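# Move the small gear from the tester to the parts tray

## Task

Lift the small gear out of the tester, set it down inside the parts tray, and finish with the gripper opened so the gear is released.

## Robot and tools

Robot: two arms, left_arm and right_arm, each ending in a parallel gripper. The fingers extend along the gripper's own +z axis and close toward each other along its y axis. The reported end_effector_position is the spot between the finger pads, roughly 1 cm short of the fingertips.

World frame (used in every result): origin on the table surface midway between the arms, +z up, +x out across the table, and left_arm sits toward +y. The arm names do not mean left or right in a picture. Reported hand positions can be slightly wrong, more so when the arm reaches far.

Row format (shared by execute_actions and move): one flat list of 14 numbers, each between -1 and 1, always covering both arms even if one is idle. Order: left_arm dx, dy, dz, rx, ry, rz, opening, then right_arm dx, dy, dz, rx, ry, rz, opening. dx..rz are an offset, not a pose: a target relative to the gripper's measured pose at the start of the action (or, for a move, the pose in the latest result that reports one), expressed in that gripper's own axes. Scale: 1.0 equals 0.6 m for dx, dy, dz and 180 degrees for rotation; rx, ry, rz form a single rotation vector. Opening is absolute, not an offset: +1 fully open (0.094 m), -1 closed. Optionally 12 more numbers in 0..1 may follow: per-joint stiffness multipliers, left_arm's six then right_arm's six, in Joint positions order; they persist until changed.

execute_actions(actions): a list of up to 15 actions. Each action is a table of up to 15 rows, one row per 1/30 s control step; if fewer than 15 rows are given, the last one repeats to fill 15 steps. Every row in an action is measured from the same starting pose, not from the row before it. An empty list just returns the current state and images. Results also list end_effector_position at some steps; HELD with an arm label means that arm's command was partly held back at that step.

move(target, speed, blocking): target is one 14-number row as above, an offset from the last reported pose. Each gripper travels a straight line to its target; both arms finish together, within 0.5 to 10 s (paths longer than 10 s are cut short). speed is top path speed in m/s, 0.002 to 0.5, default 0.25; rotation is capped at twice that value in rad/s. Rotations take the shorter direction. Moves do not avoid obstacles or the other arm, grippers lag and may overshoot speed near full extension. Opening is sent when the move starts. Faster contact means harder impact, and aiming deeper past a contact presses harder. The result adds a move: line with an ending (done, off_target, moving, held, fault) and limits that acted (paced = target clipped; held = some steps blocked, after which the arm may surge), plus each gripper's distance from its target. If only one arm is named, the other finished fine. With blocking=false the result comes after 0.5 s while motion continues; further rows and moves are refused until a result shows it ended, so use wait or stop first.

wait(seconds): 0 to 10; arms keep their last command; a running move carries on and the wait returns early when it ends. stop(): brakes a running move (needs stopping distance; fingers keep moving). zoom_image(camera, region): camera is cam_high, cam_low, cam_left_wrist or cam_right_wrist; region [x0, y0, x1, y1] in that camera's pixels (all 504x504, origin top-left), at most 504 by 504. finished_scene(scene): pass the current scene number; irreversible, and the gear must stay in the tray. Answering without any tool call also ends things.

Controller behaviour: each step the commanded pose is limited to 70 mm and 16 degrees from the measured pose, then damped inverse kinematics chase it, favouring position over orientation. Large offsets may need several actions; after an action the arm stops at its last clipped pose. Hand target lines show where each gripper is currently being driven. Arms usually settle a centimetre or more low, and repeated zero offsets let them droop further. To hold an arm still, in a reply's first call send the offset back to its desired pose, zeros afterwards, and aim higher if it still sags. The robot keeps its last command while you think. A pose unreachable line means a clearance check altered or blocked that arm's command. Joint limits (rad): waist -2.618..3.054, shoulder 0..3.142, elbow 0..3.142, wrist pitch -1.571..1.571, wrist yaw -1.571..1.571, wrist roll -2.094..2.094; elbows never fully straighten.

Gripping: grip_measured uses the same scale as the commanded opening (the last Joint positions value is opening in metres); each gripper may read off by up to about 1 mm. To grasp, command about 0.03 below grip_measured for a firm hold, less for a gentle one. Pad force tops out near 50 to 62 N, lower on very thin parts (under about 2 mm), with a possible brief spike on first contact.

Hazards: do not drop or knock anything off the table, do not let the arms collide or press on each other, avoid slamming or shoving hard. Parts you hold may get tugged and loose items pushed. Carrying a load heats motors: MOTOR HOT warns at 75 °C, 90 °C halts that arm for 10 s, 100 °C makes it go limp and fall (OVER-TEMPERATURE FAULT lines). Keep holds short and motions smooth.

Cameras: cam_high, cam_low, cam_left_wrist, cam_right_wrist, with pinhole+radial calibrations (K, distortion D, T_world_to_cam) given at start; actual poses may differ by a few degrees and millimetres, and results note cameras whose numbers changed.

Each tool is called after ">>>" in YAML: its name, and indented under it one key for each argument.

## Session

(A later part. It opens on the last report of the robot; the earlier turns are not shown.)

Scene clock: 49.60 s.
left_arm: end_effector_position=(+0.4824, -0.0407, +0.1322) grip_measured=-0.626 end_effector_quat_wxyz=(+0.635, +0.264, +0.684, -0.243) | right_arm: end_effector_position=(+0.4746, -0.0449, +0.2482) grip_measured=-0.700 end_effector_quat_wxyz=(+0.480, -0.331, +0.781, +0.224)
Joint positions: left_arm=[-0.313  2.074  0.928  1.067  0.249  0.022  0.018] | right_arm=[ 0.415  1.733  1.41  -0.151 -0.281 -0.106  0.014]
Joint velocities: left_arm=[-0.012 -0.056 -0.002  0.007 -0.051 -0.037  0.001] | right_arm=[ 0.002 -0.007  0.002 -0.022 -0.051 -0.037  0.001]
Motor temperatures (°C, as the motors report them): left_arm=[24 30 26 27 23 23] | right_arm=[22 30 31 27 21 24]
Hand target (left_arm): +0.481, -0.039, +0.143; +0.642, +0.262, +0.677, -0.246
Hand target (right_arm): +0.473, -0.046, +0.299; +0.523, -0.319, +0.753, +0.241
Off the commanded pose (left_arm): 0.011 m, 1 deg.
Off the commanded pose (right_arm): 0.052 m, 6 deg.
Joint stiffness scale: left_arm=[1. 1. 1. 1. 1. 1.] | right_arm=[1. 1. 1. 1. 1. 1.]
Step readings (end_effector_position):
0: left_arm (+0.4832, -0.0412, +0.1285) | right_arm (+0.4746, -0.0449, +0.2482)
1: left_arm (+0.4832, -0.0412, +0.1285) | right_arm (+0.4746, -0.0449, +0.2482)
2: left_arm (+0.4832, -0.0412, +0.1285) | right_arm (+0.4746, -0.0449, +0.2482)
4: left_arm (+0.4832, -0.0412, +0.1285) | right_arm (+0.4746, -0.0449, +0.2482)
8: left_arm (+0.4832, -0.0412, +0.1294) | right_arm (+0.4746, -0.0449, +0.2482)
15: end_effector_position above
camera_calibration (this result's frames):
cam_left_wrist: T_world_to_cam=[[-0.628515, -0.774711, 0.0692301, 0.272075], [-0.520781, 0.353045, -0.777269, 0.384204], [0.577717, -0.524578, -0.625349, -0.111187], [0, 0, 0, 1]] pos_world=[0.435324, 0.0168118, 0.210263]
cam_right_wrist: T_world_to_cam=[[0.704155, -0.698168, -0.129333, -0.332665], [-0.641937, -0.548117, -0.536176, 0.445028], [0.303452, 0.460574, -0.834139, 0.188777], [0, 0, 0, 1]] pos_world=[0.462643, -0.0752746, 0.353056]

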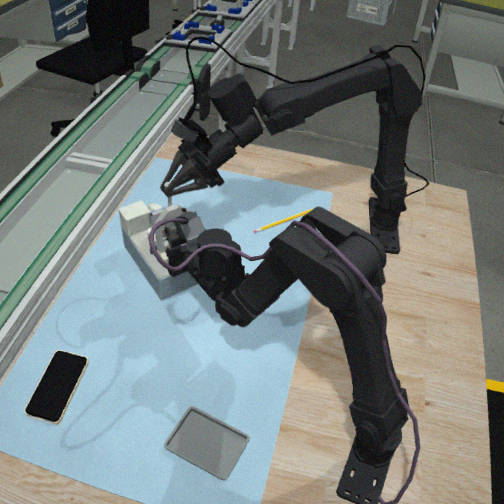

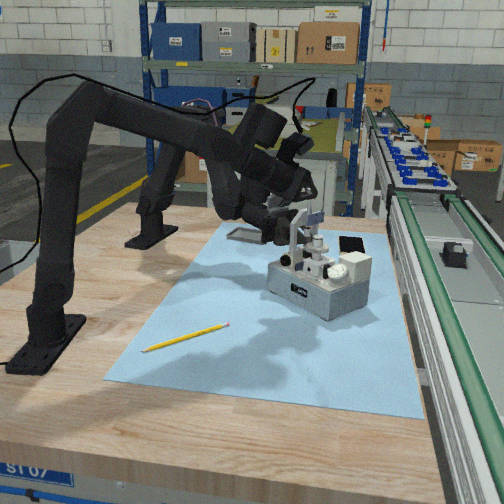

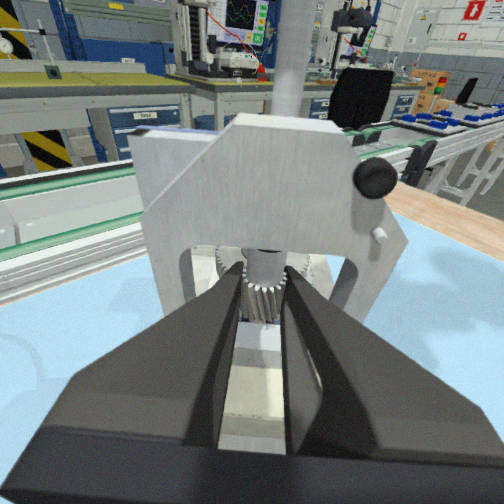

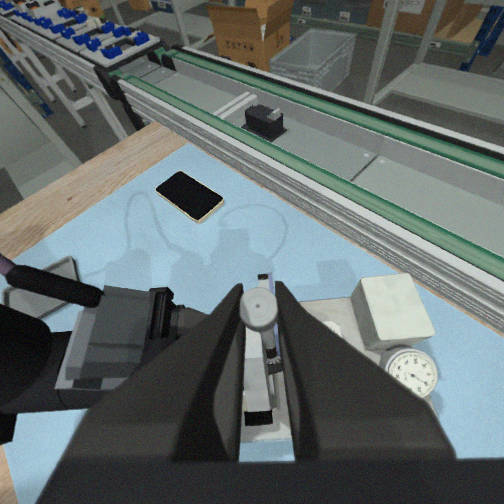

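>>> execute_actions:
  actions: []

>>> zoom_image:
  camera: "cam_low"
  region: [280, 200, 340, 270]

>>> zoom_image:
  camera: "cam_left_wrist"
  region: [190, 230, 350, 370]

Scene clock: 49.77 s.
left_arm: end_effector_position=(+0.4824, -0.0407, +0.1336) grip_measured=-0.626 end_effector_quat_wxyz=(+0.636, +0.264, +0.683, -0.243) | right_arm: end_effector_position=(+0.4746, -0.0449, +0.2482) grip_measured=-0.700 end_effector_quat_wxyz=(+0.480, -0.331, +0.781, +0.224)
Joint positions: left_arm=[-0.313  2.071  0.928  1.067  0.249  0.022  0.018] | right_arm=[ 0.415  1.733  1.41  -0.151 -0.281 -0.106  0.014]
Joint velocities: left_arm=[-0.007  0.002 -0.002 -0.066  0.007 -0.037 -0.001] | right_arm=[-0.002  0.002 -0.002 -0.007 -0.081  0.037 -0.   ]
Motor temperatures (°C, as the motors report them): left_arm=[24 30 26 27 23 23] | right_arm=[22 30 31 27 21 24]
Hand target (left_arm): +0.481, -0.039, +0.143; +0.642, +0.262, +0.677, -0.246
Hand target (right_arm): +0.473, -0.046, +0.299; +0.523, -0.319, +0.753, +0.241
Off the commanded pose (left_arm): 0.010 m, 1 deg.
Off the commanded pose (right_arm): 0.052 m, 6 deg.
Joint stiffness scale: left_arm=[1. 1. 1. 1. 1. 1.] | right_arm=[1. 1. 1. 1. 1. 1.]
camera_calibration (this result's frames):
cam_left_wrist: T_world_to_cam=[[-0.628678, -0.774625, 0.0687097, 0.272122], [-0.518943, 0.352077, -0.778936, 0.384567], [0.579192, -0.525356, -0.623328, -0.111294], [0, 0, 0, 1]] pos_world=[0.435106, 0.0169264, 0.211483]
cam_right_wrist: T_world_to_cam=[[0.704155, -0.698168, -0.129333, -0.332665], [-0.641937, -0.548117, -0.536176, 0.445028], [0.303452, 0.460574, -0.834139, 0.188777], [0, 0, 0, 1]] pos_world=[0.462643, -0.0752746, 0.353056]

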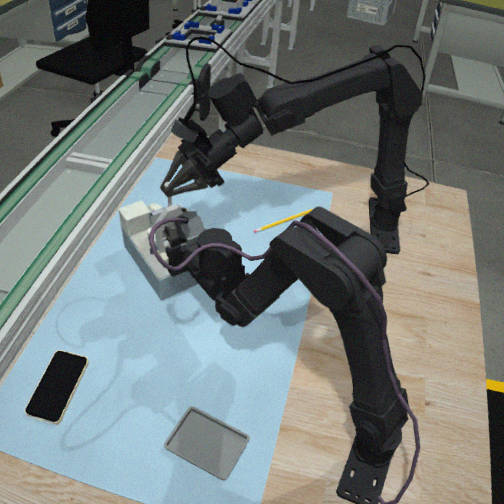

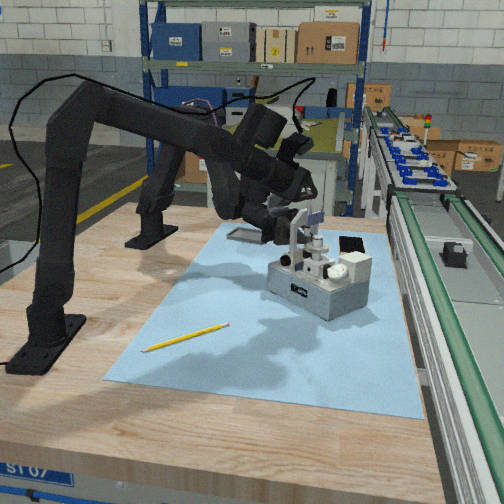

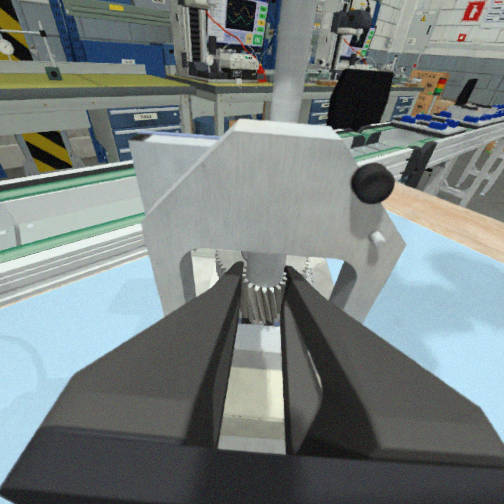

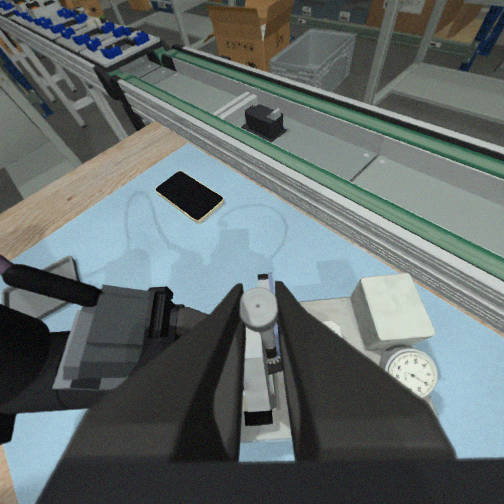

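Region (280, 200, 340, 270) of cam_low's 504x504 image, scaled by 7.200, with more detail than that image has; it fills the left 432 columns of this view, and the rest is white.

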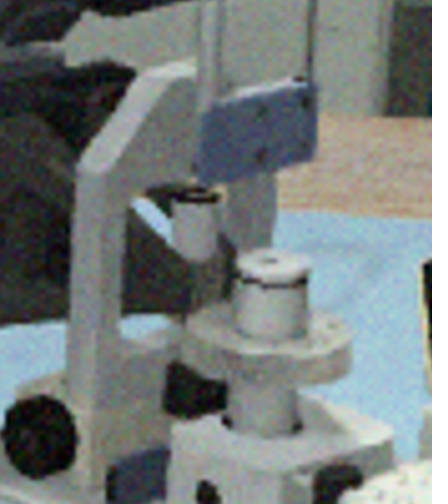

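Region (190, 230, 350, 370) of cam_left_wrist's 504x504 image, scaled by 3.150, with more detail than that image has; it fills the top 441 rows of this view, and the rest is white.

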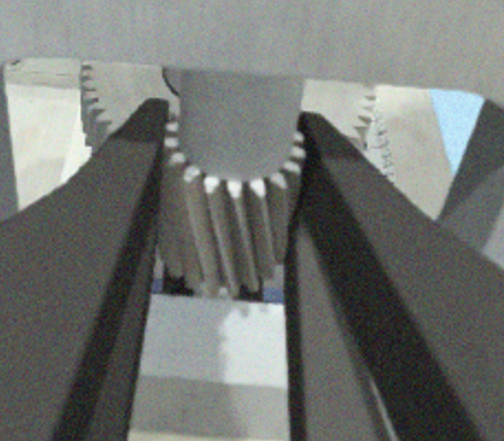

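>>> execute_actions:
  actions:
    - [[-0.0153,0,-0.006,0,-0.0059,0,-0.66,-0.078,0.0027,-0.038,0,-0.0356,0,-0.73],[-0.0152,0,-0.008,0,-0.0059,0,-0.66,-0.078,0.0027,-0.038,0,-0.0356,0,-0.73],[-0.015,0,-0.0105,0,-0.0059,0,-0.66,-0.078,0.0027,-0.038,0,-0.0356,0,-0.73],[-0.0148,0,-0.013,0,-0.0059,0,-0.66,-0.078,0.0027,-0.038,0,-0.0356,0,-0.73],[-0.0146,0,-0.016,0,-0.0059,0,-0.66,-0.078,0.0027,-0.038,0,-0.0356,0,-0.73],[-0.0144,0,-0.019,0,-0.0059,0,-0.66,-0.078,0.0027,-0.038,0,-0.0356,0,-0.73],[-0.0142,0,-0.022,0,-0.0059,0,-0.66,-0.078,0.0027,-0.038,0,-0.0356,0,-0.73],[-0.014,0,-0.025,0,-0.0059,0,-0.66,-0.078,0.0027,-0.038,0,-0.0356,0,-0.73],[-0.0138,0,-0.028,0,-0.0059,0,-0.66,-0.078,0.0027,-0.038,0,-0.0356,0,-0.73],[-0.0136,0,-0.031,0,-0.0059,0,-0.66,-0.078,0.0027,-0.038,0,-0.0356,0,-0.73],[-0.0134,0,-0.034,0,-0.0059,0,-0.66,-0.078,0.0027,-0.038,0,-0.0356,0,-0.73],[-0.0132,0,-0.037,0,-0.0059,0,-0.66,-0.078,0.0027,-0.038,0,-0.0356,0,-0.73],[-0.013,0,-0.040,0,-0.0059,0,-0.66,-0.078,0.0027,-0.038,0,-0.0356,0,-0.73],[-0.0127,0,-0.0425,0,-0.0059,0,-0.66,-0.078,0.0027,-0.038,0,-0.0356,0,-0.73],[-0.0125,0,-0.0445,0,-0.0059,0,-0.66,-0.078,0.0027,-0.038,0,-0.0356,0,-0.73]]

Scene clock: 51.17 s.
left_arm: end_effector_position=(+0.4656, -0.0300, +0.1299) grip_measured=-0.626 end_effector_quat_wxyz=(+0.629, +0.264, +0.690, -0.242) | right_arm: end_effector_position=(+0.4746, -0.0449, +0.2482) grip_measured=-0.700 end_effector_quat_wxyz=(+0.480, -0.331, +0.781, +0.224)
Joint positions: left_arm=[-0.308  2.019  0.84   1.084  0.252  0.022  0.018] | right_arm=[ 0.415  1.733  1.41  -0.151 -0.281 -0.106  0.014]
Joint velocities: left_arm=[ 0.037 -0.11  -0.208 -0.007  0.007  0.095  0.   ] | right_arm=[-0.017 -0.017 -0.012 -0.051 -0.007 -0.007  0.002]
Motor temperatures (°C, as the motors report them): left_arm=[24 30 26 27 23 23] | right_arm=[22 30 31 27 21 24]
Hand target (left_arm): +0.463, -0.024, +0.143; +0.642, +0.262, +0.678, -0.245
Hand target (right_arm): +0.473, -0.046, +0.299; +0.523, -0.319, +0.753, +0.241
Off the commanded pose (left_arm): 0.015 m, 2 deg.
Off the commanded pose (right_arm): 0.052 m, 6 deg.
Joint stiffness scale: left_arm=[1. 1. 1. 1. 1. 1.] | right_arm=[1. 1. 1. 1. 1. 1.]
Step readings (end_effector_position):
0: left_arm (+0.4824, -0.0407, +0.1336) | right_arm (+0.4746, -0.0449, +0.2482)
1: left_arm (+0.4824, -0.0407, +0.1336) | right_arm (+0.4746, -0.0449, +0.2482)
2: left_arm (+0.4824, -0.0407, +0.1336) | right_arm (+0.4746, -0.0449, +0.2482)
4: left_arm (+0.4813, -0.0402, +0.1333) | right_arm (+0.4746, -0.0449, +0.2482)
8: left_arm (+0.4756, -0.0371, +0.1317) | right_arm (+0.4746, -0.0449, +0.2482)
15: end_effector_position above
camera_calibration (this result's frames):
cam_left_wrist: T_world_to_cam=[[-0.626603, -0.775947, 0.0726252, 0.268638], [-0.532244, 0.358001, -0.767171, 0.374069], [0.569284, -0.519366, -0.637318, -0.0916424], [0, 0, 0, 1]] pos_world=[0.419596, 0.0269355, 0.20906]
cam_right_wrist: T_world_to_cam=[[0.704155, -0.698168, -0.129333, -0.332665], [-0.641937, -0.548117, -0.536176, 0.445028], [0.303452, 0.460574, -0.834139, 0.188777], [0, 0, 0, 1]] pos_world=[0.462643, -0.0752746, 0.353056]

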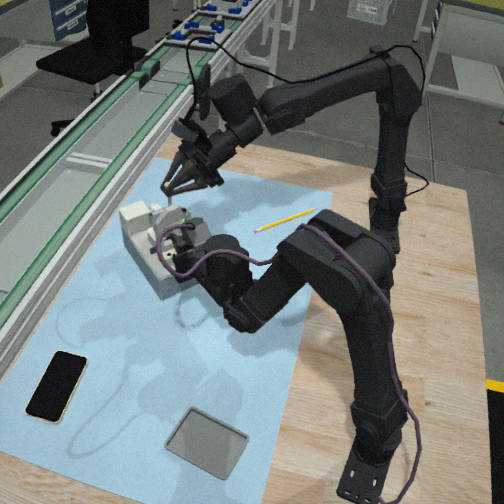

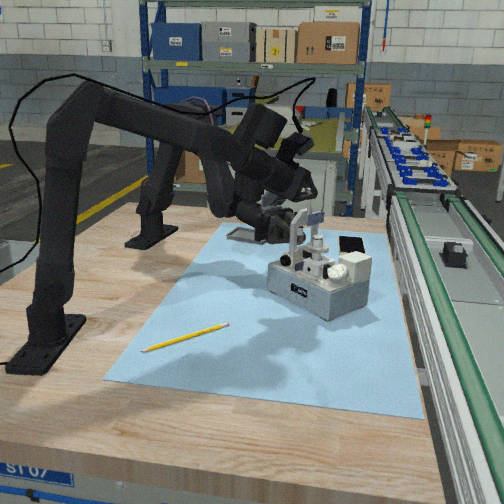

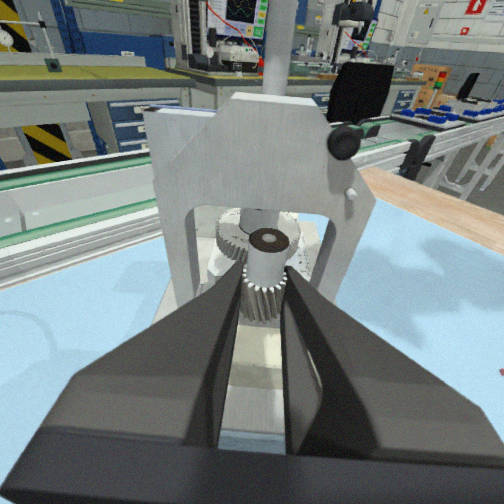

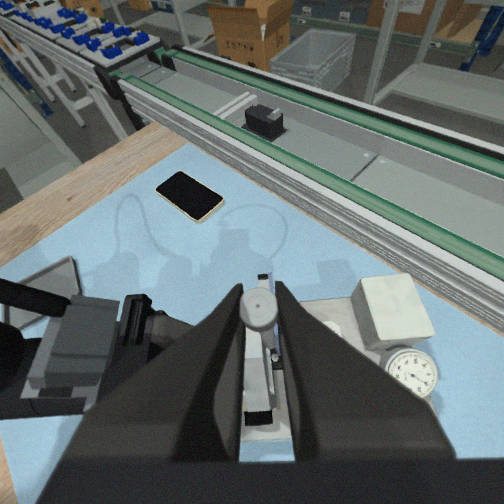

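>>> execute_actions:
  actions: []

Scene clock: 52.37 s.
left_arm: end_effector_position=(+0.4646, -0.0272, +0.1317) grip_measured=-0.626 end_effector_quat_wxyz=(+0.632, +0.263, +0.688, -0.242) | right_arm: end_effector_position=(+0.4746, -0.0449, +0.2482) grip_measured=-0.700 end_effector_quat_wxyz=(+0.480, -0.331, +0.781, +0.224)
Joint positions: left_arm=[-0.304  2.013  0.829  1.095  0.254  0.022  0.018] | right_arm=[ 0.415  1.733  1.41  -0.151 -0.281 -0.106  0.014]
Joint velocities: left_arm=[-0.012 -0.007  0.002 -0.022 -0.007 -0.007 -0.001] | right_arm=[-0.017 -0.012 -0.017  0.007  0.007 -0.037 -0.001]
Motor temperatures (°C, as the motors report them): left_arm=[24 31 26 27 23 23] | right_arm=[22 31 31 28 21 24]
Hand target (left_arm): +0.463, -0.024, +0.143; +0.642, +0.262, +0.678, -0.245
Hand target (right_arm): +0.473, -0.046, +0.299; +0.523, -0.319, +0.753, +0.241
Off the commanded pose (left_arm): 0.012 m, 2 deg.
Off the commanded pose (right_arm): 0.052 m, 6 deg.
Joint stiffness scale: left_arm=[1. 1. 1. 1. 1. 1.] | right_arm=[1. 1. 1. 1. 1. 1.]
camera_calibration (this result's frames):
cam_left_wrist: T_world_to_cam=[[-0.625251, -0.777144, 0.0714702, 0.26952], [-0.528448, 0.354207, -0.771544, 0.372539], [0.574286, -0.520177, -0.632148, -0.0915119], [0, 0, 0, 1]] pos_world=[0.417938, 0.0298976, 0.210318]
cam_right_wrist: T_world_to_cam=[[0.704155, -0.698168, -0.129333, -0.332665], [-0.641937, -0.548117, -0.536176, 0.445028], [0.303452, 0.460574, -0.834139, 0.188777], [0, 0, 0, 1]] pos_world=[0.462643, -0.0752746, 0.353056]

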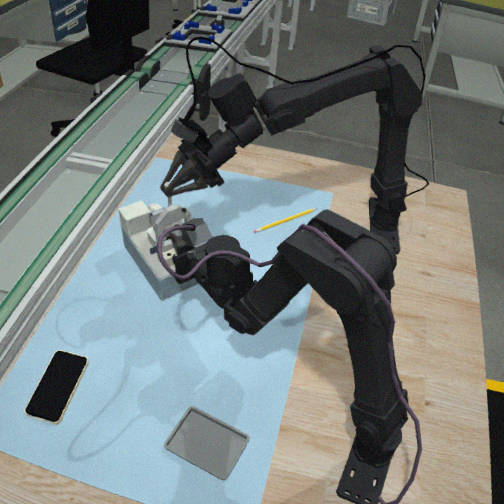

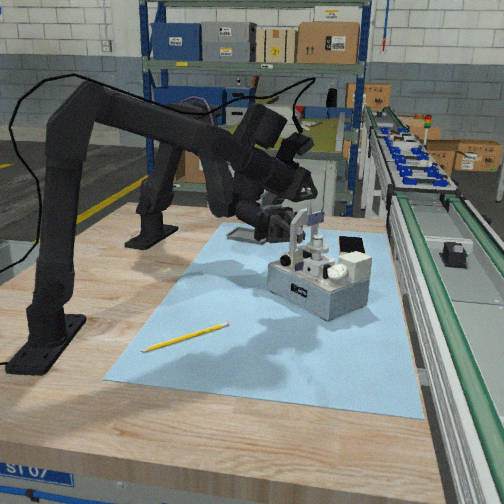

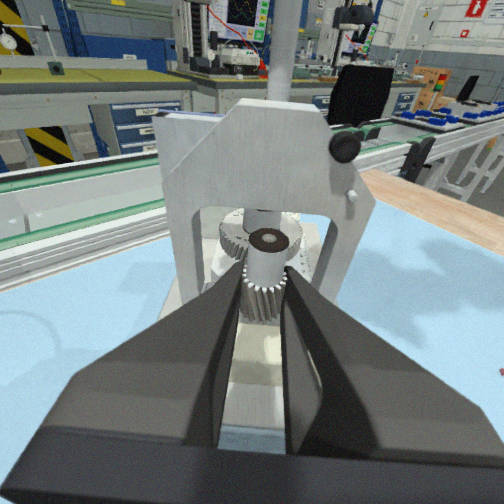

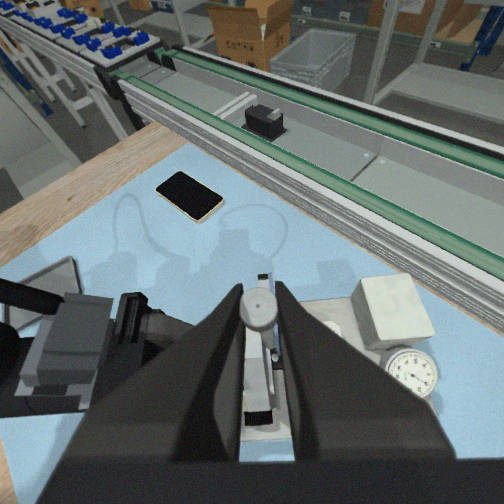

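>>> execute_actions:
  actions:
    - [[-0.018,0.002,-0.008,0,-0.009,0,-0.66,-0.0772,0.0026,-0.0377,0,-0.0356,0,-0.73],[-0.018,0.002,-0.011,0,-0.009,0,-0.66,-0.0751,0.0025,-0.0367,0,-0.0356,0,-0.73],[-0.0185,0.002,-0.0156,0,-0.009,0,-0.66,-0.0718,0.0024,-0.0351,0,-0.0356,0,-0.73],[-0.019,0.002,-0.0216,0,-0.009,0,-0.66,-0.0675,0.0022,-0.033,0,-0.0356,0,-0.73],[-0.0193,0.002,-0.0285,0,-0.009,0,-0.66,-0.0624,0.0021,-0.0305,0,-0.0356,0,-0.73],[-0.0198,0.002,-0.0362,0,-0.009,0,-0.66,-0.0569,0.0019,-0.0278,0,-0.0356,0,-0.73],[-0.0203,0.002,-0.0444,0,-0.009,0,-0.66,-0.051,0.0017,-0.0249,0,-0.0356,0,-0.73],[-0.0207,0.002,-0.0526,0,-0.009,0,-0.66,-0.045,0.0015,-0.022,0,-0.0356,0,-0.73],[-0.0212,0.002,-0.0608,0,-0.009,0,-0.66,-0.0391,0.0013,-0.0191,0,-0.0356,0,-0.73],[-0.0217,0.002,-0.0685,0,-0.009,0,-0.66,-0.0336,0.0011,-0.0164,0,-0.0356,0,-0.73],[-0.0221,0.002,-0.0754,0,-0.009,0,-0.66,-0.0285,0.001,-0.0139,0,-0.0356,0,-0.73],[-0.0225,0.002,-0.0814,0,-0.009,0,-0.66,-0.0242,0.0008,-0.0118,0,-0.0356,0,-0.73],[-0.0228,0.002,-0.086,0,-0.009,0,-0.66,-0.0209,0.0007,-0.0102,0,-0.0356,0,-0.73],[-0.023,0.002,-0.089,0,-0.009,0,-0.66,-0.0188,0.0006,-0.0092,0,-0.0356,0,-0.73],[-0.023,0.002,-0.09,0,-0.009,0,-0.66,-0.018,0.0006,-0.0088,0,-0.0356,0,-0.73]]

Scene clock: 57.10 s.
left_arm: end_effector_position=(+0.4311, +0.0042, +0.1371) grip_measured=-0.626 end_effector_quat_wxyz=(+0.629, +0.259, +0.693, -0.239) | right_arm: end_effector_position=(+0.4748, -0.0446, +0.2327) grip_measured=-0.700 end_effector_quat_wxyz=(+0.492, -0.329, +0.774, +0.226)
Joint positions: left_arm=[-0.27   1.868  0.643  1.128  0.277  0.022  0.018] | right_arm=[ 0.415  1.733  1.323 -0.034 -0.282 -0.102  0.014]
Joint velocities: left_arm=[ 0.066 -0.232 -0.261  0.11   0.051  0.007 -0.001] | right_arm=[-0.007 -0.002 -0.159  0.242 -0.051  0.022  0.002]
Motor temperatures (°C, as the motors report them): left_arm=[24 31 25 28 23 23] | right_arm=[22 33 32 28 21 24]
Hand target (left_arm): +0.426, +0.008, +0.149; +0.641, +0.260, +0.679, -0.245
Hand target (right_arm): +0.474, -0.045, +0.260; +0.522, -0.319, +0.753, +0.241
Off the commanded pose (left_arm): 0.015 m, 2 deg.
Off the commanded pose (right_arm): 0.028 m, 5 deg.
Joint stiffness scale: left_arm=[1. 1. 1. 1. 1. 1.] | right_arm=[1. 1. 1. 1. 1. 1.]
Step readings (end_effector_position):
0: left_arm (+0.4646, -0.0272, +0.1317) | right_arm (+0.4746, -0.0449, +0.2482)
1: left_arm (+0.4646, -0.0272, +0.1317) | right_arm (+0.4746, -0.0449, +0.2482)
2: left_arm (+0.4644, -0.0271, +0.1317) | right_arm (+0.4746, -0.0449, +0.2482)
4: left_arm (+0.4619, -0.0258, +0.1311) | right_arm (+0.4746, -0.0449, +0.2483)
8: left_arm (+0.4505, -0.0173, +0.1313) | right_arm (+0.4746, -0.0448, +0.2447)
15: end_effector_position above
camera_calibration (this result's frames):
cam_left_wrist: T_world_to_cam=[[-0.615541, -0.784476, 0.0755432, 0.267806], [-0.539804, 0.349827, -0.765658, 0.352037], [0.574213, -0.512072, -0.638797, -0.0515946], [0, 0, 0, 1]] pos_world=[0.384502, 0.0605151, 0.21635]
cam_right_wrist: T_world_to_cam=[[0.706393, -0.696631, -0.125354, -0.336553], [-0.629991, -0.53805, -0.560012, 0.437362], [0.322675, 0.47456, -0.818946, 0.163625], [0, 0, 0, 1]] pos_world=[0.460475, -0.0767806, 0.33674]

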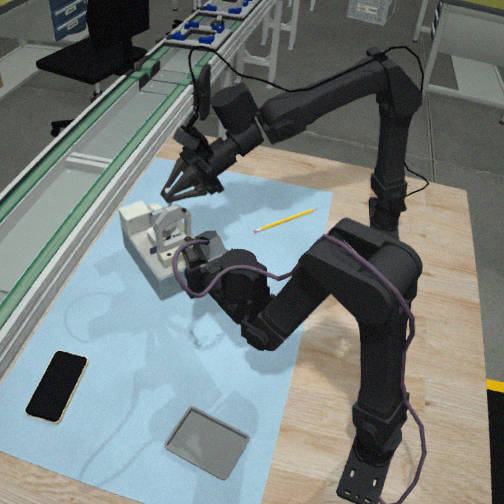

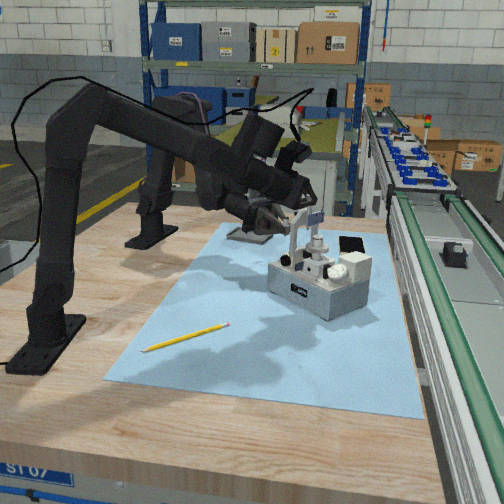

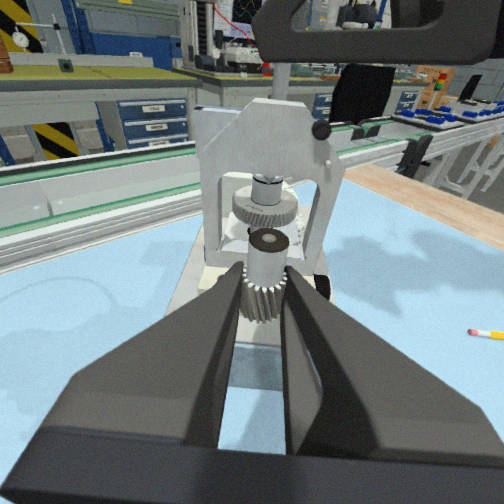

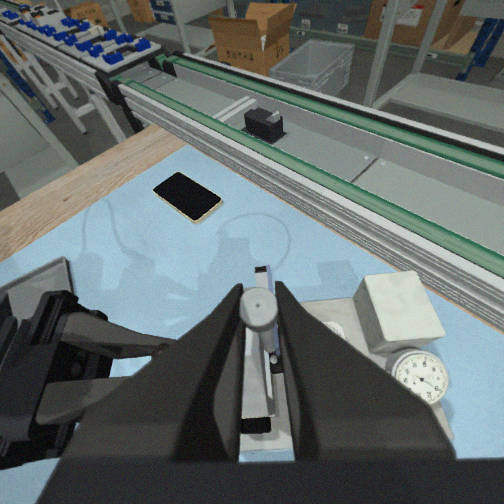

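>>> execute_actions:
  actions:
    - [[-0.0187,-0.0005,-0.0136,0,-0.0097,0,-0.66,-0.0408,0.0012,-0.0186,0,-0.026,0,-0.73],[-0.0182,0.0011,-0.0169,-0.001,-0.006,-0.001,-0.66,-0.0392,0.0011,-0.0179,0,-0.026,0,-0.73],[-0.0176,0.0035,-0.022,-0.003,-0.0004,-0.003,-0.66,-0.0368,0.0011,-0.0168,0,-0.026,0,-0.73],[-0.0167,0.0066,-0.0286,-0.005,0.0069,-0.005,-0.66,-0.0336,0.001,-0.0153,0,-0.026,0,-0.73],[-0.0157,0.0102,-0.0363,-0.007,0.0154,-0.007,-0.66,-0.0299,0.0009,-0.0136,0,-0.026,0,-0.73],[-0.0146,0.0142,-0.0449,-0.009,0.0249,-0.01,-0.66,-0.0258,0.0007,-0.0118,0,-0.026,0,-0.73],[-0.0135,0.0184,-0.0539,-0.012,0.0349,-0.013,-0.66,-0.0214,0.0006,-0.0098,0,-0.026,0,-0.73],[-0.0123,0.0228,-0.0632,-0.014,0.0451,-0.015,-0.66,-0.017,0.0005,-0.0077,0,-0.026,0,-0.73],[-0.0112,0.027,-0.0722,-0.017,0.0551,-0.018,-0.66,-0.0126,0.0004,-0.0057,0,-0.026,0,-0.73],[-0.0101,0.031,-0.0808,-0.019,0.0646,-0.021,-0.66,-0.0085,0.0002,-0.0039,0,-0.026,0,-0.73],[-0.0091,0.0346,-0.0885,-0.021,0.0731,-0.023,-0.66,-0.0048,0.0001,-0.0022,0,-0.026,0,-0.73],[-0.0082,0.0377,-0.0951,-0.023,0.0804,-0.025,-0.66,-0.0016,0,-0.0007,0,-0.026,0,-0.73],[-0.0076,0.0401,-0.1002,-0.025,0.086,-0.027,-0.66,0.0008,0,0.0004,0,-0.026,0,-0.73],[-0.0071,0.0417,-0.1035,-0.026,0.0897,-0.028,-0.66,0.0024,0,0.0011,0,-0.026,0,-0.73],[-0.007,0.0422,-0.1047,-0.026,0.091,-0.028,-0.66,0.003,0,0.0014,0,-0.026,0,-0.73]]

Scene clock: 60.23 s.
left_arm: end_effector_position=(+0.4062, +0.0545, +0.1785) grip_measured=-0.626 end_effector_quat_wxyz=(+0.601, +0.231, +0.734, -0.216) | right_arm: end_effector_position=(+0.4751, -0.0440, +0.2239) grip_measured=-0.700 end_effector_quat_wxyz=(+0.512, -0.326, +0.760, +0.231)
Joint positions: left_arm=[-0.185  1.481  0.57   0.719  0.287  0.016  0.018] | right_arm=[ 0.415  1.733  1.242  0.097 -0.284 -0.099  0.014]
Joint velocities: left_arm=[ 0.164 -0.618  0.002 -1.238 -0.022  0.007 -0.   ] | right_arm=[-0.012  0.007 -0.1    0.139 -0.022  0.037 -0.001]
Motor temperatures (°C, as the motors report them): left_arm=[24 31 25 28 23 23] | right_arm=[22 33 32 28 21 24]
Hand target (left_arm): +0.397, +0.064, +0.149; +0.539, +0.227, +0.785, -0.205
Hand target (right_arm): +0.475, -0.045, +0.231; +0.523, -0.320, +0.753, +0.239
Off the commanded pose (left_arm): 0.033 m, 12 deg.
Off the commanded pose (right_arm): 0.007 m, 2 deg.
Joint stiffness scale: left_arm=[1. 1. 1. 1. 1. 1.] | right_arm=[1. 1. 1. 1. 1. 1.]
Step readings (end_effector_position):
0: left_arm (+0.4284, +0.0052, +0.1406) | right_arm (+0.4750, -0.0444, +0.2319)
1: left_arm (+0.4284, +0.0052, +0.1406) | right_arm (+0.4750, -0.0444, +0.2319)
2: left_arm (+0.4282, +0.0053, +0.1412) | right_arm (+0.4750, -0.0444, +0.2319)
4: left_arm (+0.4253, +0.0069, +0.1422) | right_arm (+0.4750, -0.0444, +0.2311)
8: left_arm (+0.4164, +0.0198, +0.1535) | right_arm (+0.4749, -0.0444, +0.2276)
15: end_effector_position above
camera_calibration (this result's frames):
cam_left_wrist: T_world_to_cam=[[-0.546479, -0.831034, 0.10365, 0.258318], [-0.632685, 0.328584, -0.701244, 0.38009], [0.548699, -0.448793, -0.705347, 0.0336673], [0, 0, 0, 1]] pos_world=[0.363169, 0.104889, 0.263508]
cam_right_wrist: T_world_to_cam=[[0.711713, -0.692784, -0.116255, -0.341835], [-0.606134, -0.521993, -0.600104, 0.431333], [0.355058, 0.497568, -0.791429, 0.135479], [0, 0, 0, 1]] pos_world=[0.456631, -0.0790747, 0.326327]

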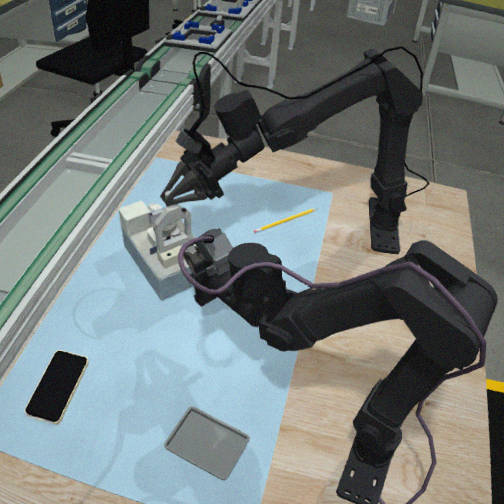

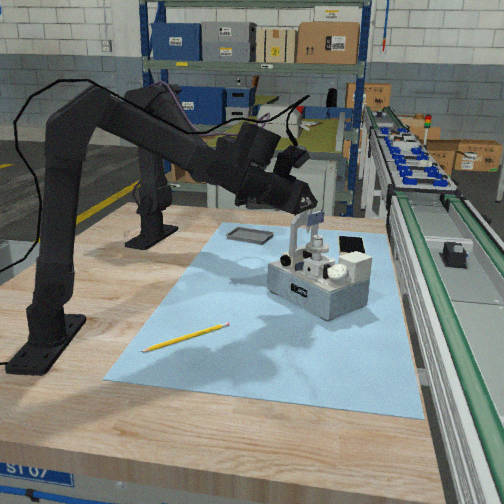

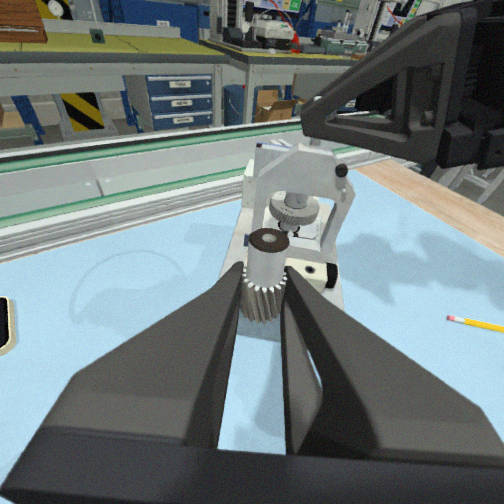

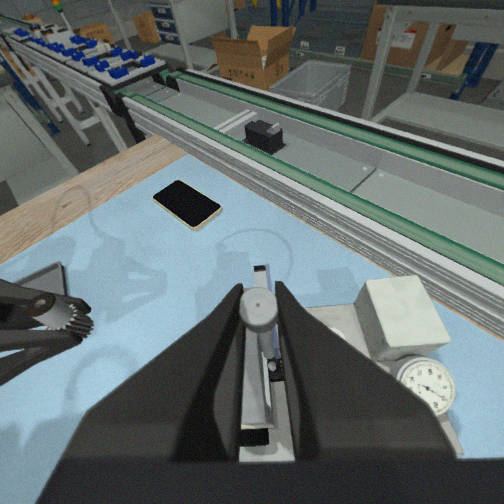

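>>> move:
  target: [0.2523,0.2391,-0.3689,-0.1132,0.4293,-0.1156,-0.66,-0.04,0,-0.14,0,-0.011,0,-0.15]
  speed: 0.35

Scene clock: 64.00 s.
left_arm: end_effector_position=(+0.2904, +0.3080, +0.0625) grip_measured=-0.626 end_effector_quat_wxyz=(+0.008, +0.077, +0.997, -0.012) | right_arm: end_effector_position=(+0.4317, -0.0884, +0.2808) grip_measured=-0.152 end_effector_quat_wxyz=(+0.533, -0.322, +0.745, +0.239)
Joint positions: left_arm=[ 0.392  1.617  1.09  -1.034  0.027  0.373  0.018] | right_arm=[ 0.357  1.464  1.143 -0.023 -0.345 -0.106  0.04 ]
Joint velocities: left_arm=[-0.002 -0.002 -0.017 -0.022 -0.007 -0.095 -0.   ] | right_arm=[ 0.007 -0.007 -0.002 -0.051  0.007 -0.037 -0.   ]
Motor temperatures (°C, as the motors report them): left_arm=[24 30 26 28 23 23] | right_arm=[22 33 31 28 21 24]
Hand target (left_arm): +0.291, +0.312, +0.066; +0.005, +0.077, +0.997, -0.007
Hand target (right_arm): +0.428, -0.095, +0.276; +0.525, -0.322, +0.751, +0.237
Off the commanded pose (left_arm): 0.006 m, 2 deg.
Off the commanded pose (right_arm): 0.008 m, 1 deg.
Joint stiffness scale: left_arm=[1. 1. 1. 1. 1. 1.] | right_arm=[1. 1. 1. 1. 1. 1.]
move: done
camera_calibration (this result's frames):
cam_left_wrist: T_world_to_cam=[[-0.0771185, -0.99673, -0.0241085, 0.340479], [-0.834529, 0.0513001, 0.548571, 0.20806], [-0.545541, 0.0624242, -0.835756, 0.297626], [0, 0, 0, 1]] pos_world=[0.362256, 0.310113, 0.142815]
cam_right_wrist: T_world_to_cam=[[0.717499, -0.686985, -0.115097, -0.337376], [-0.580837, -0.498869, -0.64324, 0.419216], [0.384477, 0.528376, -0.756965, 0.19835], [0, 0, 0, 1]] pos_world=[0.409302, -0.127442, 0.380969]

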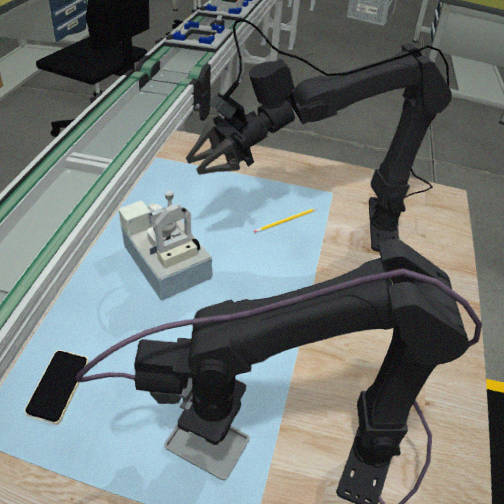

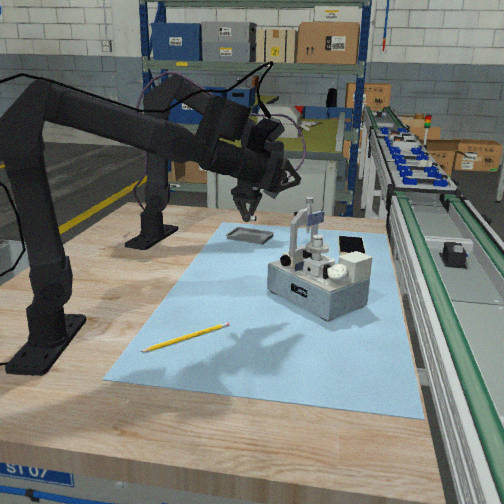

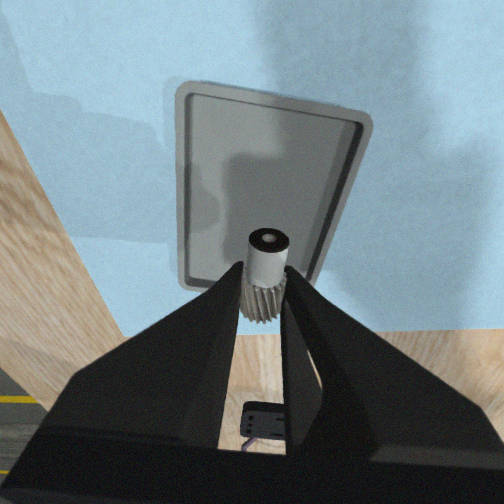

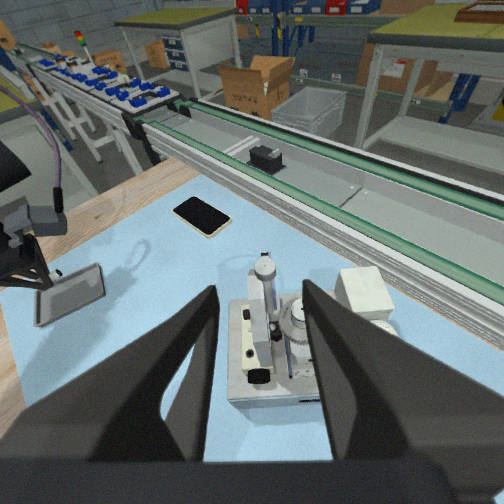

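>>> execute_actions:
  actions:
    - [[0,0.0067,-0.005,0,0,0,-0.66,0,0,0,0,0,0,-0.15],[0,0.0067,-0.0024,0,0,0,-0.66,0,0,0,0,0,0,-0.15],[-0.0005,0.0068,0.0016,0,0,0,-0.66,0,0,0,0,0,0,-0.15],[-0.0009,0.0069,0.0069,0,0,0,-0.66,0,0,0,0,0,0,-0.15],[-0.0013,0.007,0.0131,0,0,0,-0.66,0,0,0,0,0,0,-0.15],[-0.0018,0.0071,0.0199,0,0,0,-0.66,0,0,0,0,0,0,-0.15],[-0.0023,0.0072,0.0271,0,0,0,-0.66,0,0,0,0,0,0,-0.15],[-0.0027,0.0072,0.0344,0,0,0,-0.66,0,0,0,0,0,0,-0.15],[-0.0032,0.0073,0.0416,0,0,0,-0.66,0,0,0,0,0,0,-0.15],[-0.0037,0.0074,0.0484,0,0,0,-0.66,0,0,0,0,0,0,-0.15],[-0.0041,0.0075,0.0546,0,0,0,-0.66,0,0,0,0,0,0,-0.15],[-0.0045,0.0076,0.0599,0,0,0,-0.66,0,0,0,0,0,0,-0.15],[-0.0048,0.0077,0.0639,0,0,0,-0.66,0,0,0,0,0,0,-0.15],[-0.005,0.0077,0.0666,0,0,0,-0.66,0,0,0,0,0,0,-0.15],[-0.005,0.0077,0.0675,0,0,0,-0.66,0,0,0,0,0,0,-0.15]]

>>> execute_actions:
  actions: []

Scene clock: 65.57 s.
left_arm: end_effector_position=(+0.2859, +0.3085, +0.0291) grip_measured=-0.626 end_effector_quat_wxyz=(-0.009, +0.077, +0.997, -0.016) | right_arm: end_effector_position=(+0.4317, -0.0884, +0.2806) grip_measured=-0.152 end_effector_quat_wxyz=(+0.533, -0.322, +0.745, +0.239)
Joint positions: left_arm=[ 0.397  1.68   1.016 -0.934  0.025  0.379  0.018] | right_arm=[ 0.357  1.464  1.143 -0.024 -0.345 -0.106  0.04 ]
Joint velocities: left_arm=[-0.012  0.183 -0.129  0.271  0.007 -0.022 -0.001] | right_arm=[ 0.017 -0.017  0.007 -0.022 -0.037  0.007  0.   ]
Motor temperatures (°C, as the motors report them): left_arm=[24 30 26 27 23 23] | right_arm=[22 32 31 28 21 24]
Hand target (left_arm): +0.294, +0.312, +0.023; +0.008, +0.077, +0.997, -0.012
Hand target (right_arm): +0.432, -0.088, +0.281; +0.533, -0.322, +0.745, +0.239
Off the commanded pose (left_arm): 0.012 m, 2 deg.
Off the commanded pose (right_arm): 0.000 m, 0 deg.
Joint stiffness scale: left_arm=[1. 1. 1. 1. 1. 1.] | right_arm=[1. 1. 1. 1. 1. 1.]
Step readings (end_effector_position):
0: left_arm (+0.2899, +0.3082, +0.0625) | right_arm (+0.4317, -0.0884, +0.2806)
1: left_arm (+0.2898, +0.3083, +0.0625) | right_arm (+0.4317, -0.0884, +0.2806)
2: left_arm (+0.2898, +0.3085, +0.0625) | right_arm (+0.4317, -0.0884, +0.2806)
4: left_arm (+0.2897, +0.3091, +0.0625) | right_arm (+0.4317, -0.0884, +0.2806)
8: left_arm (+0.2916, +0.3098, +0.0583) | right_arm (+0.4317, -0.0884, +0.2806)
15: end_effector_position above
camera_calibration (this result's frames):
cam_left_wrist: T_world_to_cam=[[-0.0789529, -0.996764, -0.0150753, 0.340043], [-0.814883, 0.0558207, 0.576931, 0.214771], [-0.574222, 0.057835, -0.816654, 0.276303], [0, 0, 0, 1]] pos_world=[0.36052, 0.310974, 0.106863]
cam_right_wrist: T_world_to_cam=[[0.717534, -0.686965, -0.114992, -0.337418], [-0.581044, -0.499316, -0.642706, 0.41896], [0.384099, 0.527979, -0.757434, 0.198516], [0, 0, 0, 1]] pos_world=[0.409293, -0.127413, 0.38083]

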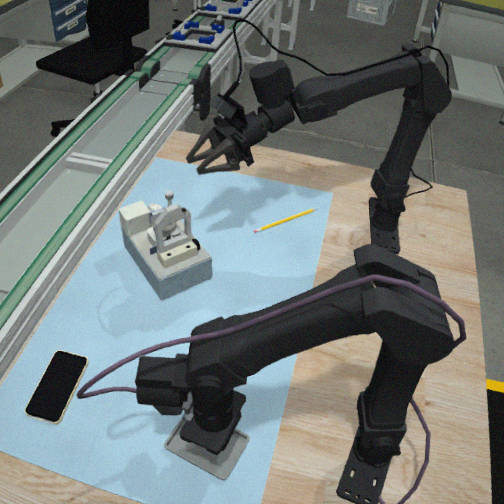

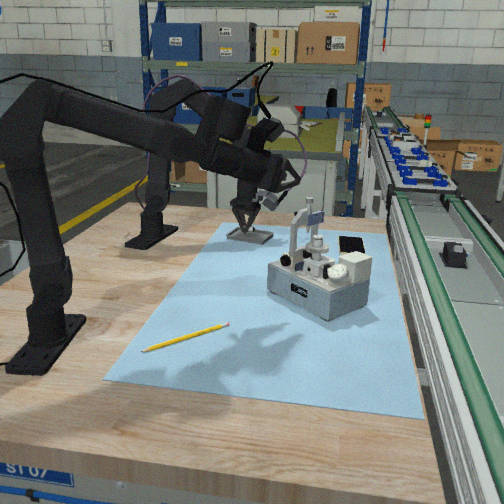

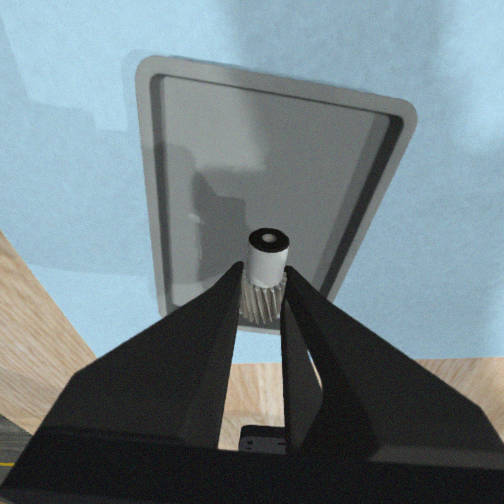

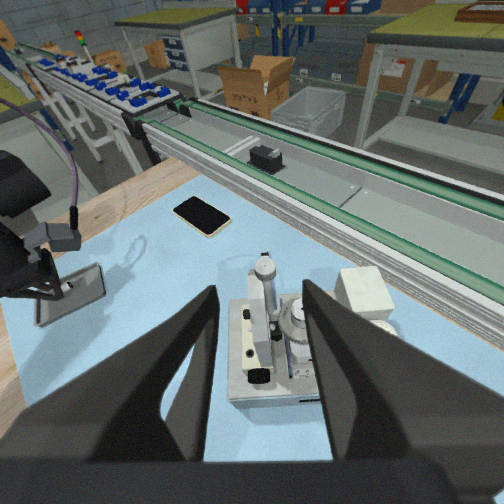

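Scene clock: 65.57 s.
left_arm: end_effector_position=(+0.2859, +0.3085, +0.0291) grip_measured=-0.626 end_effector_quat_wxyz=(-0.009, +0.077, +0.997, -0.016) | right_arm: end_effector_position=(+0.4317, -0.0884, +0.2806) grip_measured=-0.152 end_effector_quat_wxyz=(+0.533, -0.322, +0.745, +0.239)
Joint positions: left_arm=[ 0.397  1.68   1.016 -0.934  0.025  0.379  0.018] | right_arm=[ 0.357  1.464  1.143 -0.024 -0.345 -0.106  0.04 ]
Joint velocities: left_arm=[-0.012  0.183 -0.129  0.271  0.007 -0.022 -0.001] | right_arm=[ 0.017 -0.017  0.007 -0.022 -0.037  0.007  0.   ]
Motor temperatures (°C, as the motors report them): left_arm=[24 30 26 27 23 23] | right_arm=[22 32 31 28 21 24]
Hand target (left_arm): +0.294, +0.312, +0.023; +0.008, +0.077, +0.997, -0.012
Hand target (right_arm): +0.432, -0.088, +0.281; +0.533, -0.322, +0.745, +0.239
Off the commanded pose (left_arm): 0.012 m, 2 deg.
Off the commanded pose (right_arm): 0.000 m, 0 deg.
Joint stiffness scale: left_arm=[1. 1. 1. 1. 1. 1.] | right_arm=[1. 1. 1. 1. 1. 1.]
camera_calibration (this result's frames):
cam_left_wrist: T_world_to_cam=[[-0.0789529, -0.996764, -0.0150753, 0.340043], [-0.814883, 0.0558207, 0.576931, 0.214771], [-0.574222, 0.057835, -0.816654, 0.276303], [0, 0, 0, 1]] pos_world=[0.36052, 0.310974, 0.106863]
cam_right_wrist: T_world_to_cam=[[0.717534, -0.686965, -0.114992, -0.337418], [-0.581044, -0.499316, -0.642706, 0.41896], [0.384099, 0.527979, -0.757434, 0.198516], [0, 0, 0, 1]] pos_world=[0.409293, -0.127413, 0.38083]

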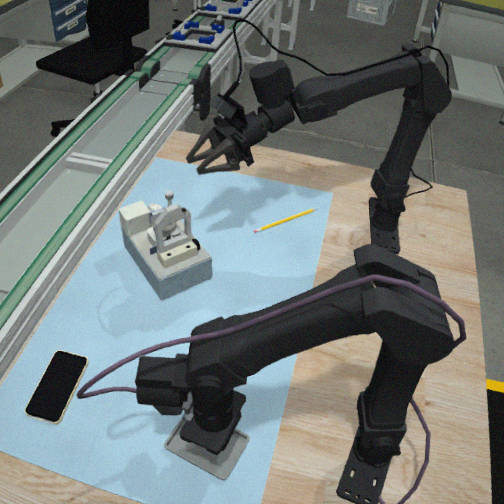

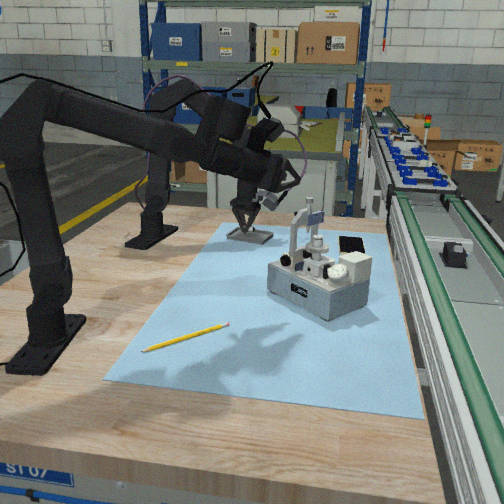

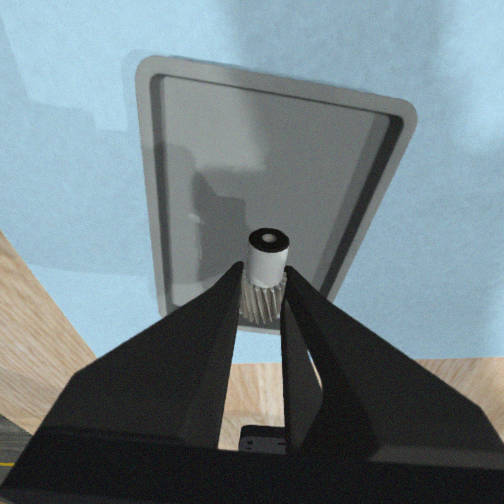

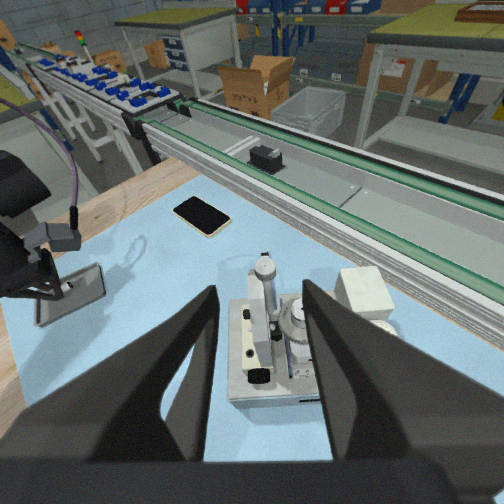

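>>> execute_actions:
  actions: []

>>> zoom_image:
  camera: "cam_low"
  region: [210,195,290,255]

Scene clock: 66.17 s.
left_arm: end_effector_position=(+0.2928, +0.3100, +0.0247) grip_measured=-0.626 end_effector_quat_wxyz=(+0.003, +0.077, +0.997, -0.012) | right_arm: end_effector_position=(+0.4317, -0.0884, +0.2806) grip_measured=-0.152 end_effector_quat_wxyz=(+0.533, -0.322, +0.745, +0.239)
Joint positions: left_arm=[ 0.397  1.691  1.01  -0.892  0.025  0.379  0.018] | right_arm=[ 0.357  1.464  1.143 -0.024 -0.345 -0.106  0.04 ]
Joint velocities: left_arm=[-0.027  0.007 -0.012  0.051 -0.051 -0.007 -0.001] | right_arm=[ 0.027 -0.012 -0.007  0.007 -0.007 -0.022  0.001]
Motor temperatures (°C, as the motors report them): left_arm=[24 30 26 27 23 23] | right_arm=[22 32 31 28 21 24]
Hand target (left_arm): +0.294, +0.312, +0.023; +0.008, +0.077, +0.997, -0.012
Hand target (right_arm): +0.432, -0.088, +0.281; +0.533, -0.322, +0.745, +0.239
Off the commanded pose (left_arm): 0.003 m, 1 deg.
Off the commanded pose (right_arm): 0.000 m, 0 deg.
Joint stiffness scale: left_arm=[1. 1. 1. 1. 1. 1.] | right_arm=[1. 1. 1. 1. 1. 1.]
camera_calibration (this result's frames):
cam_left_wrist: T_world_to_cam=[[-0.0785074, -0.996663, -0.0223577, 0.342117], [-0.828388, 0.0527425, 0.557666, 0.228284], [-0.554626, 0.0623017, -0.829764, 0.269765], [0, 0, 0, 1]] pos_world=[0.365585, 0.312129, 0.104184]
cam_right_wrist: T_world_to_cam=[[0.717534, -0.686965, -0.114992, -0.337418], [-0.581044, -0.499316, -0.642706, 0.41896], [0.384099, 0.527979, -0.757434, 0.198516], [0, 0, 0, 1]] pos_world=[0.409293, -0.127413, 0.38083]

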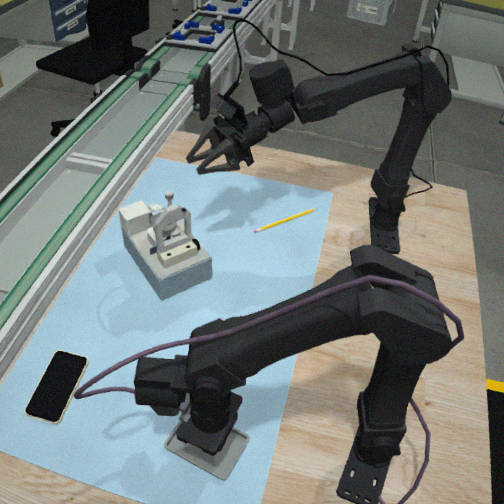

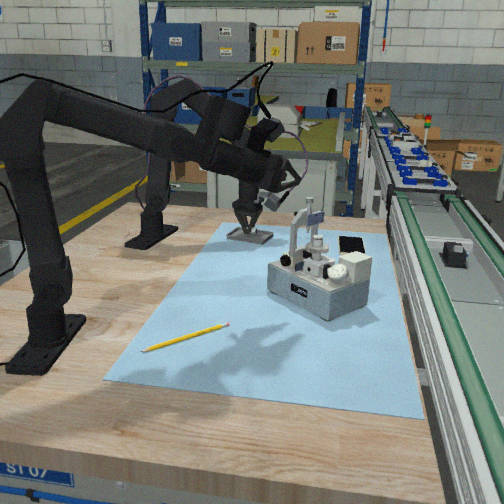

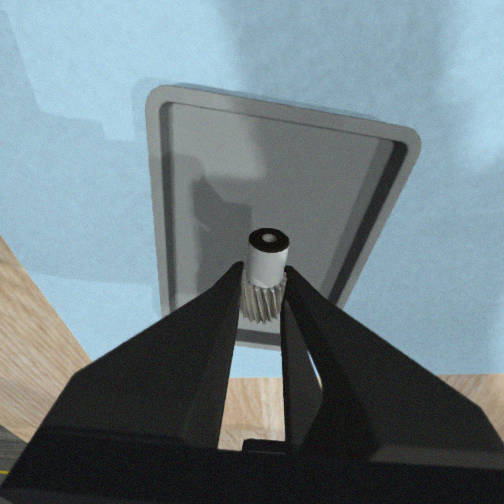

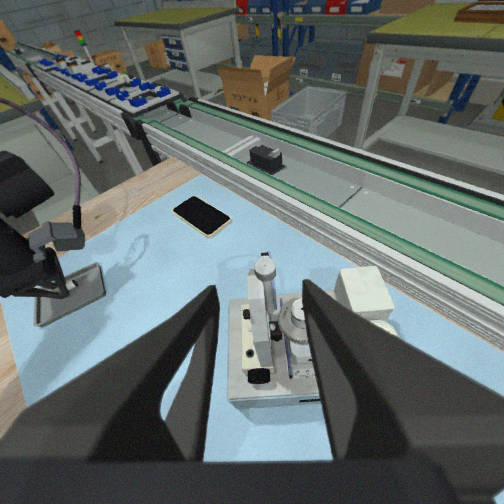

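Region (210, 195, 290, 255) of cam_low's 504x504 image, scaled by 6.300, with more detail than that image has; it fills the top 378 rows of this view, and the rest is white.

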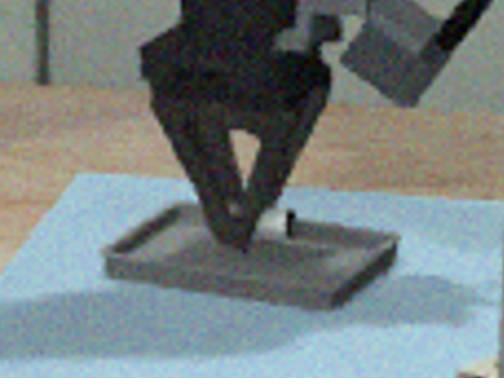

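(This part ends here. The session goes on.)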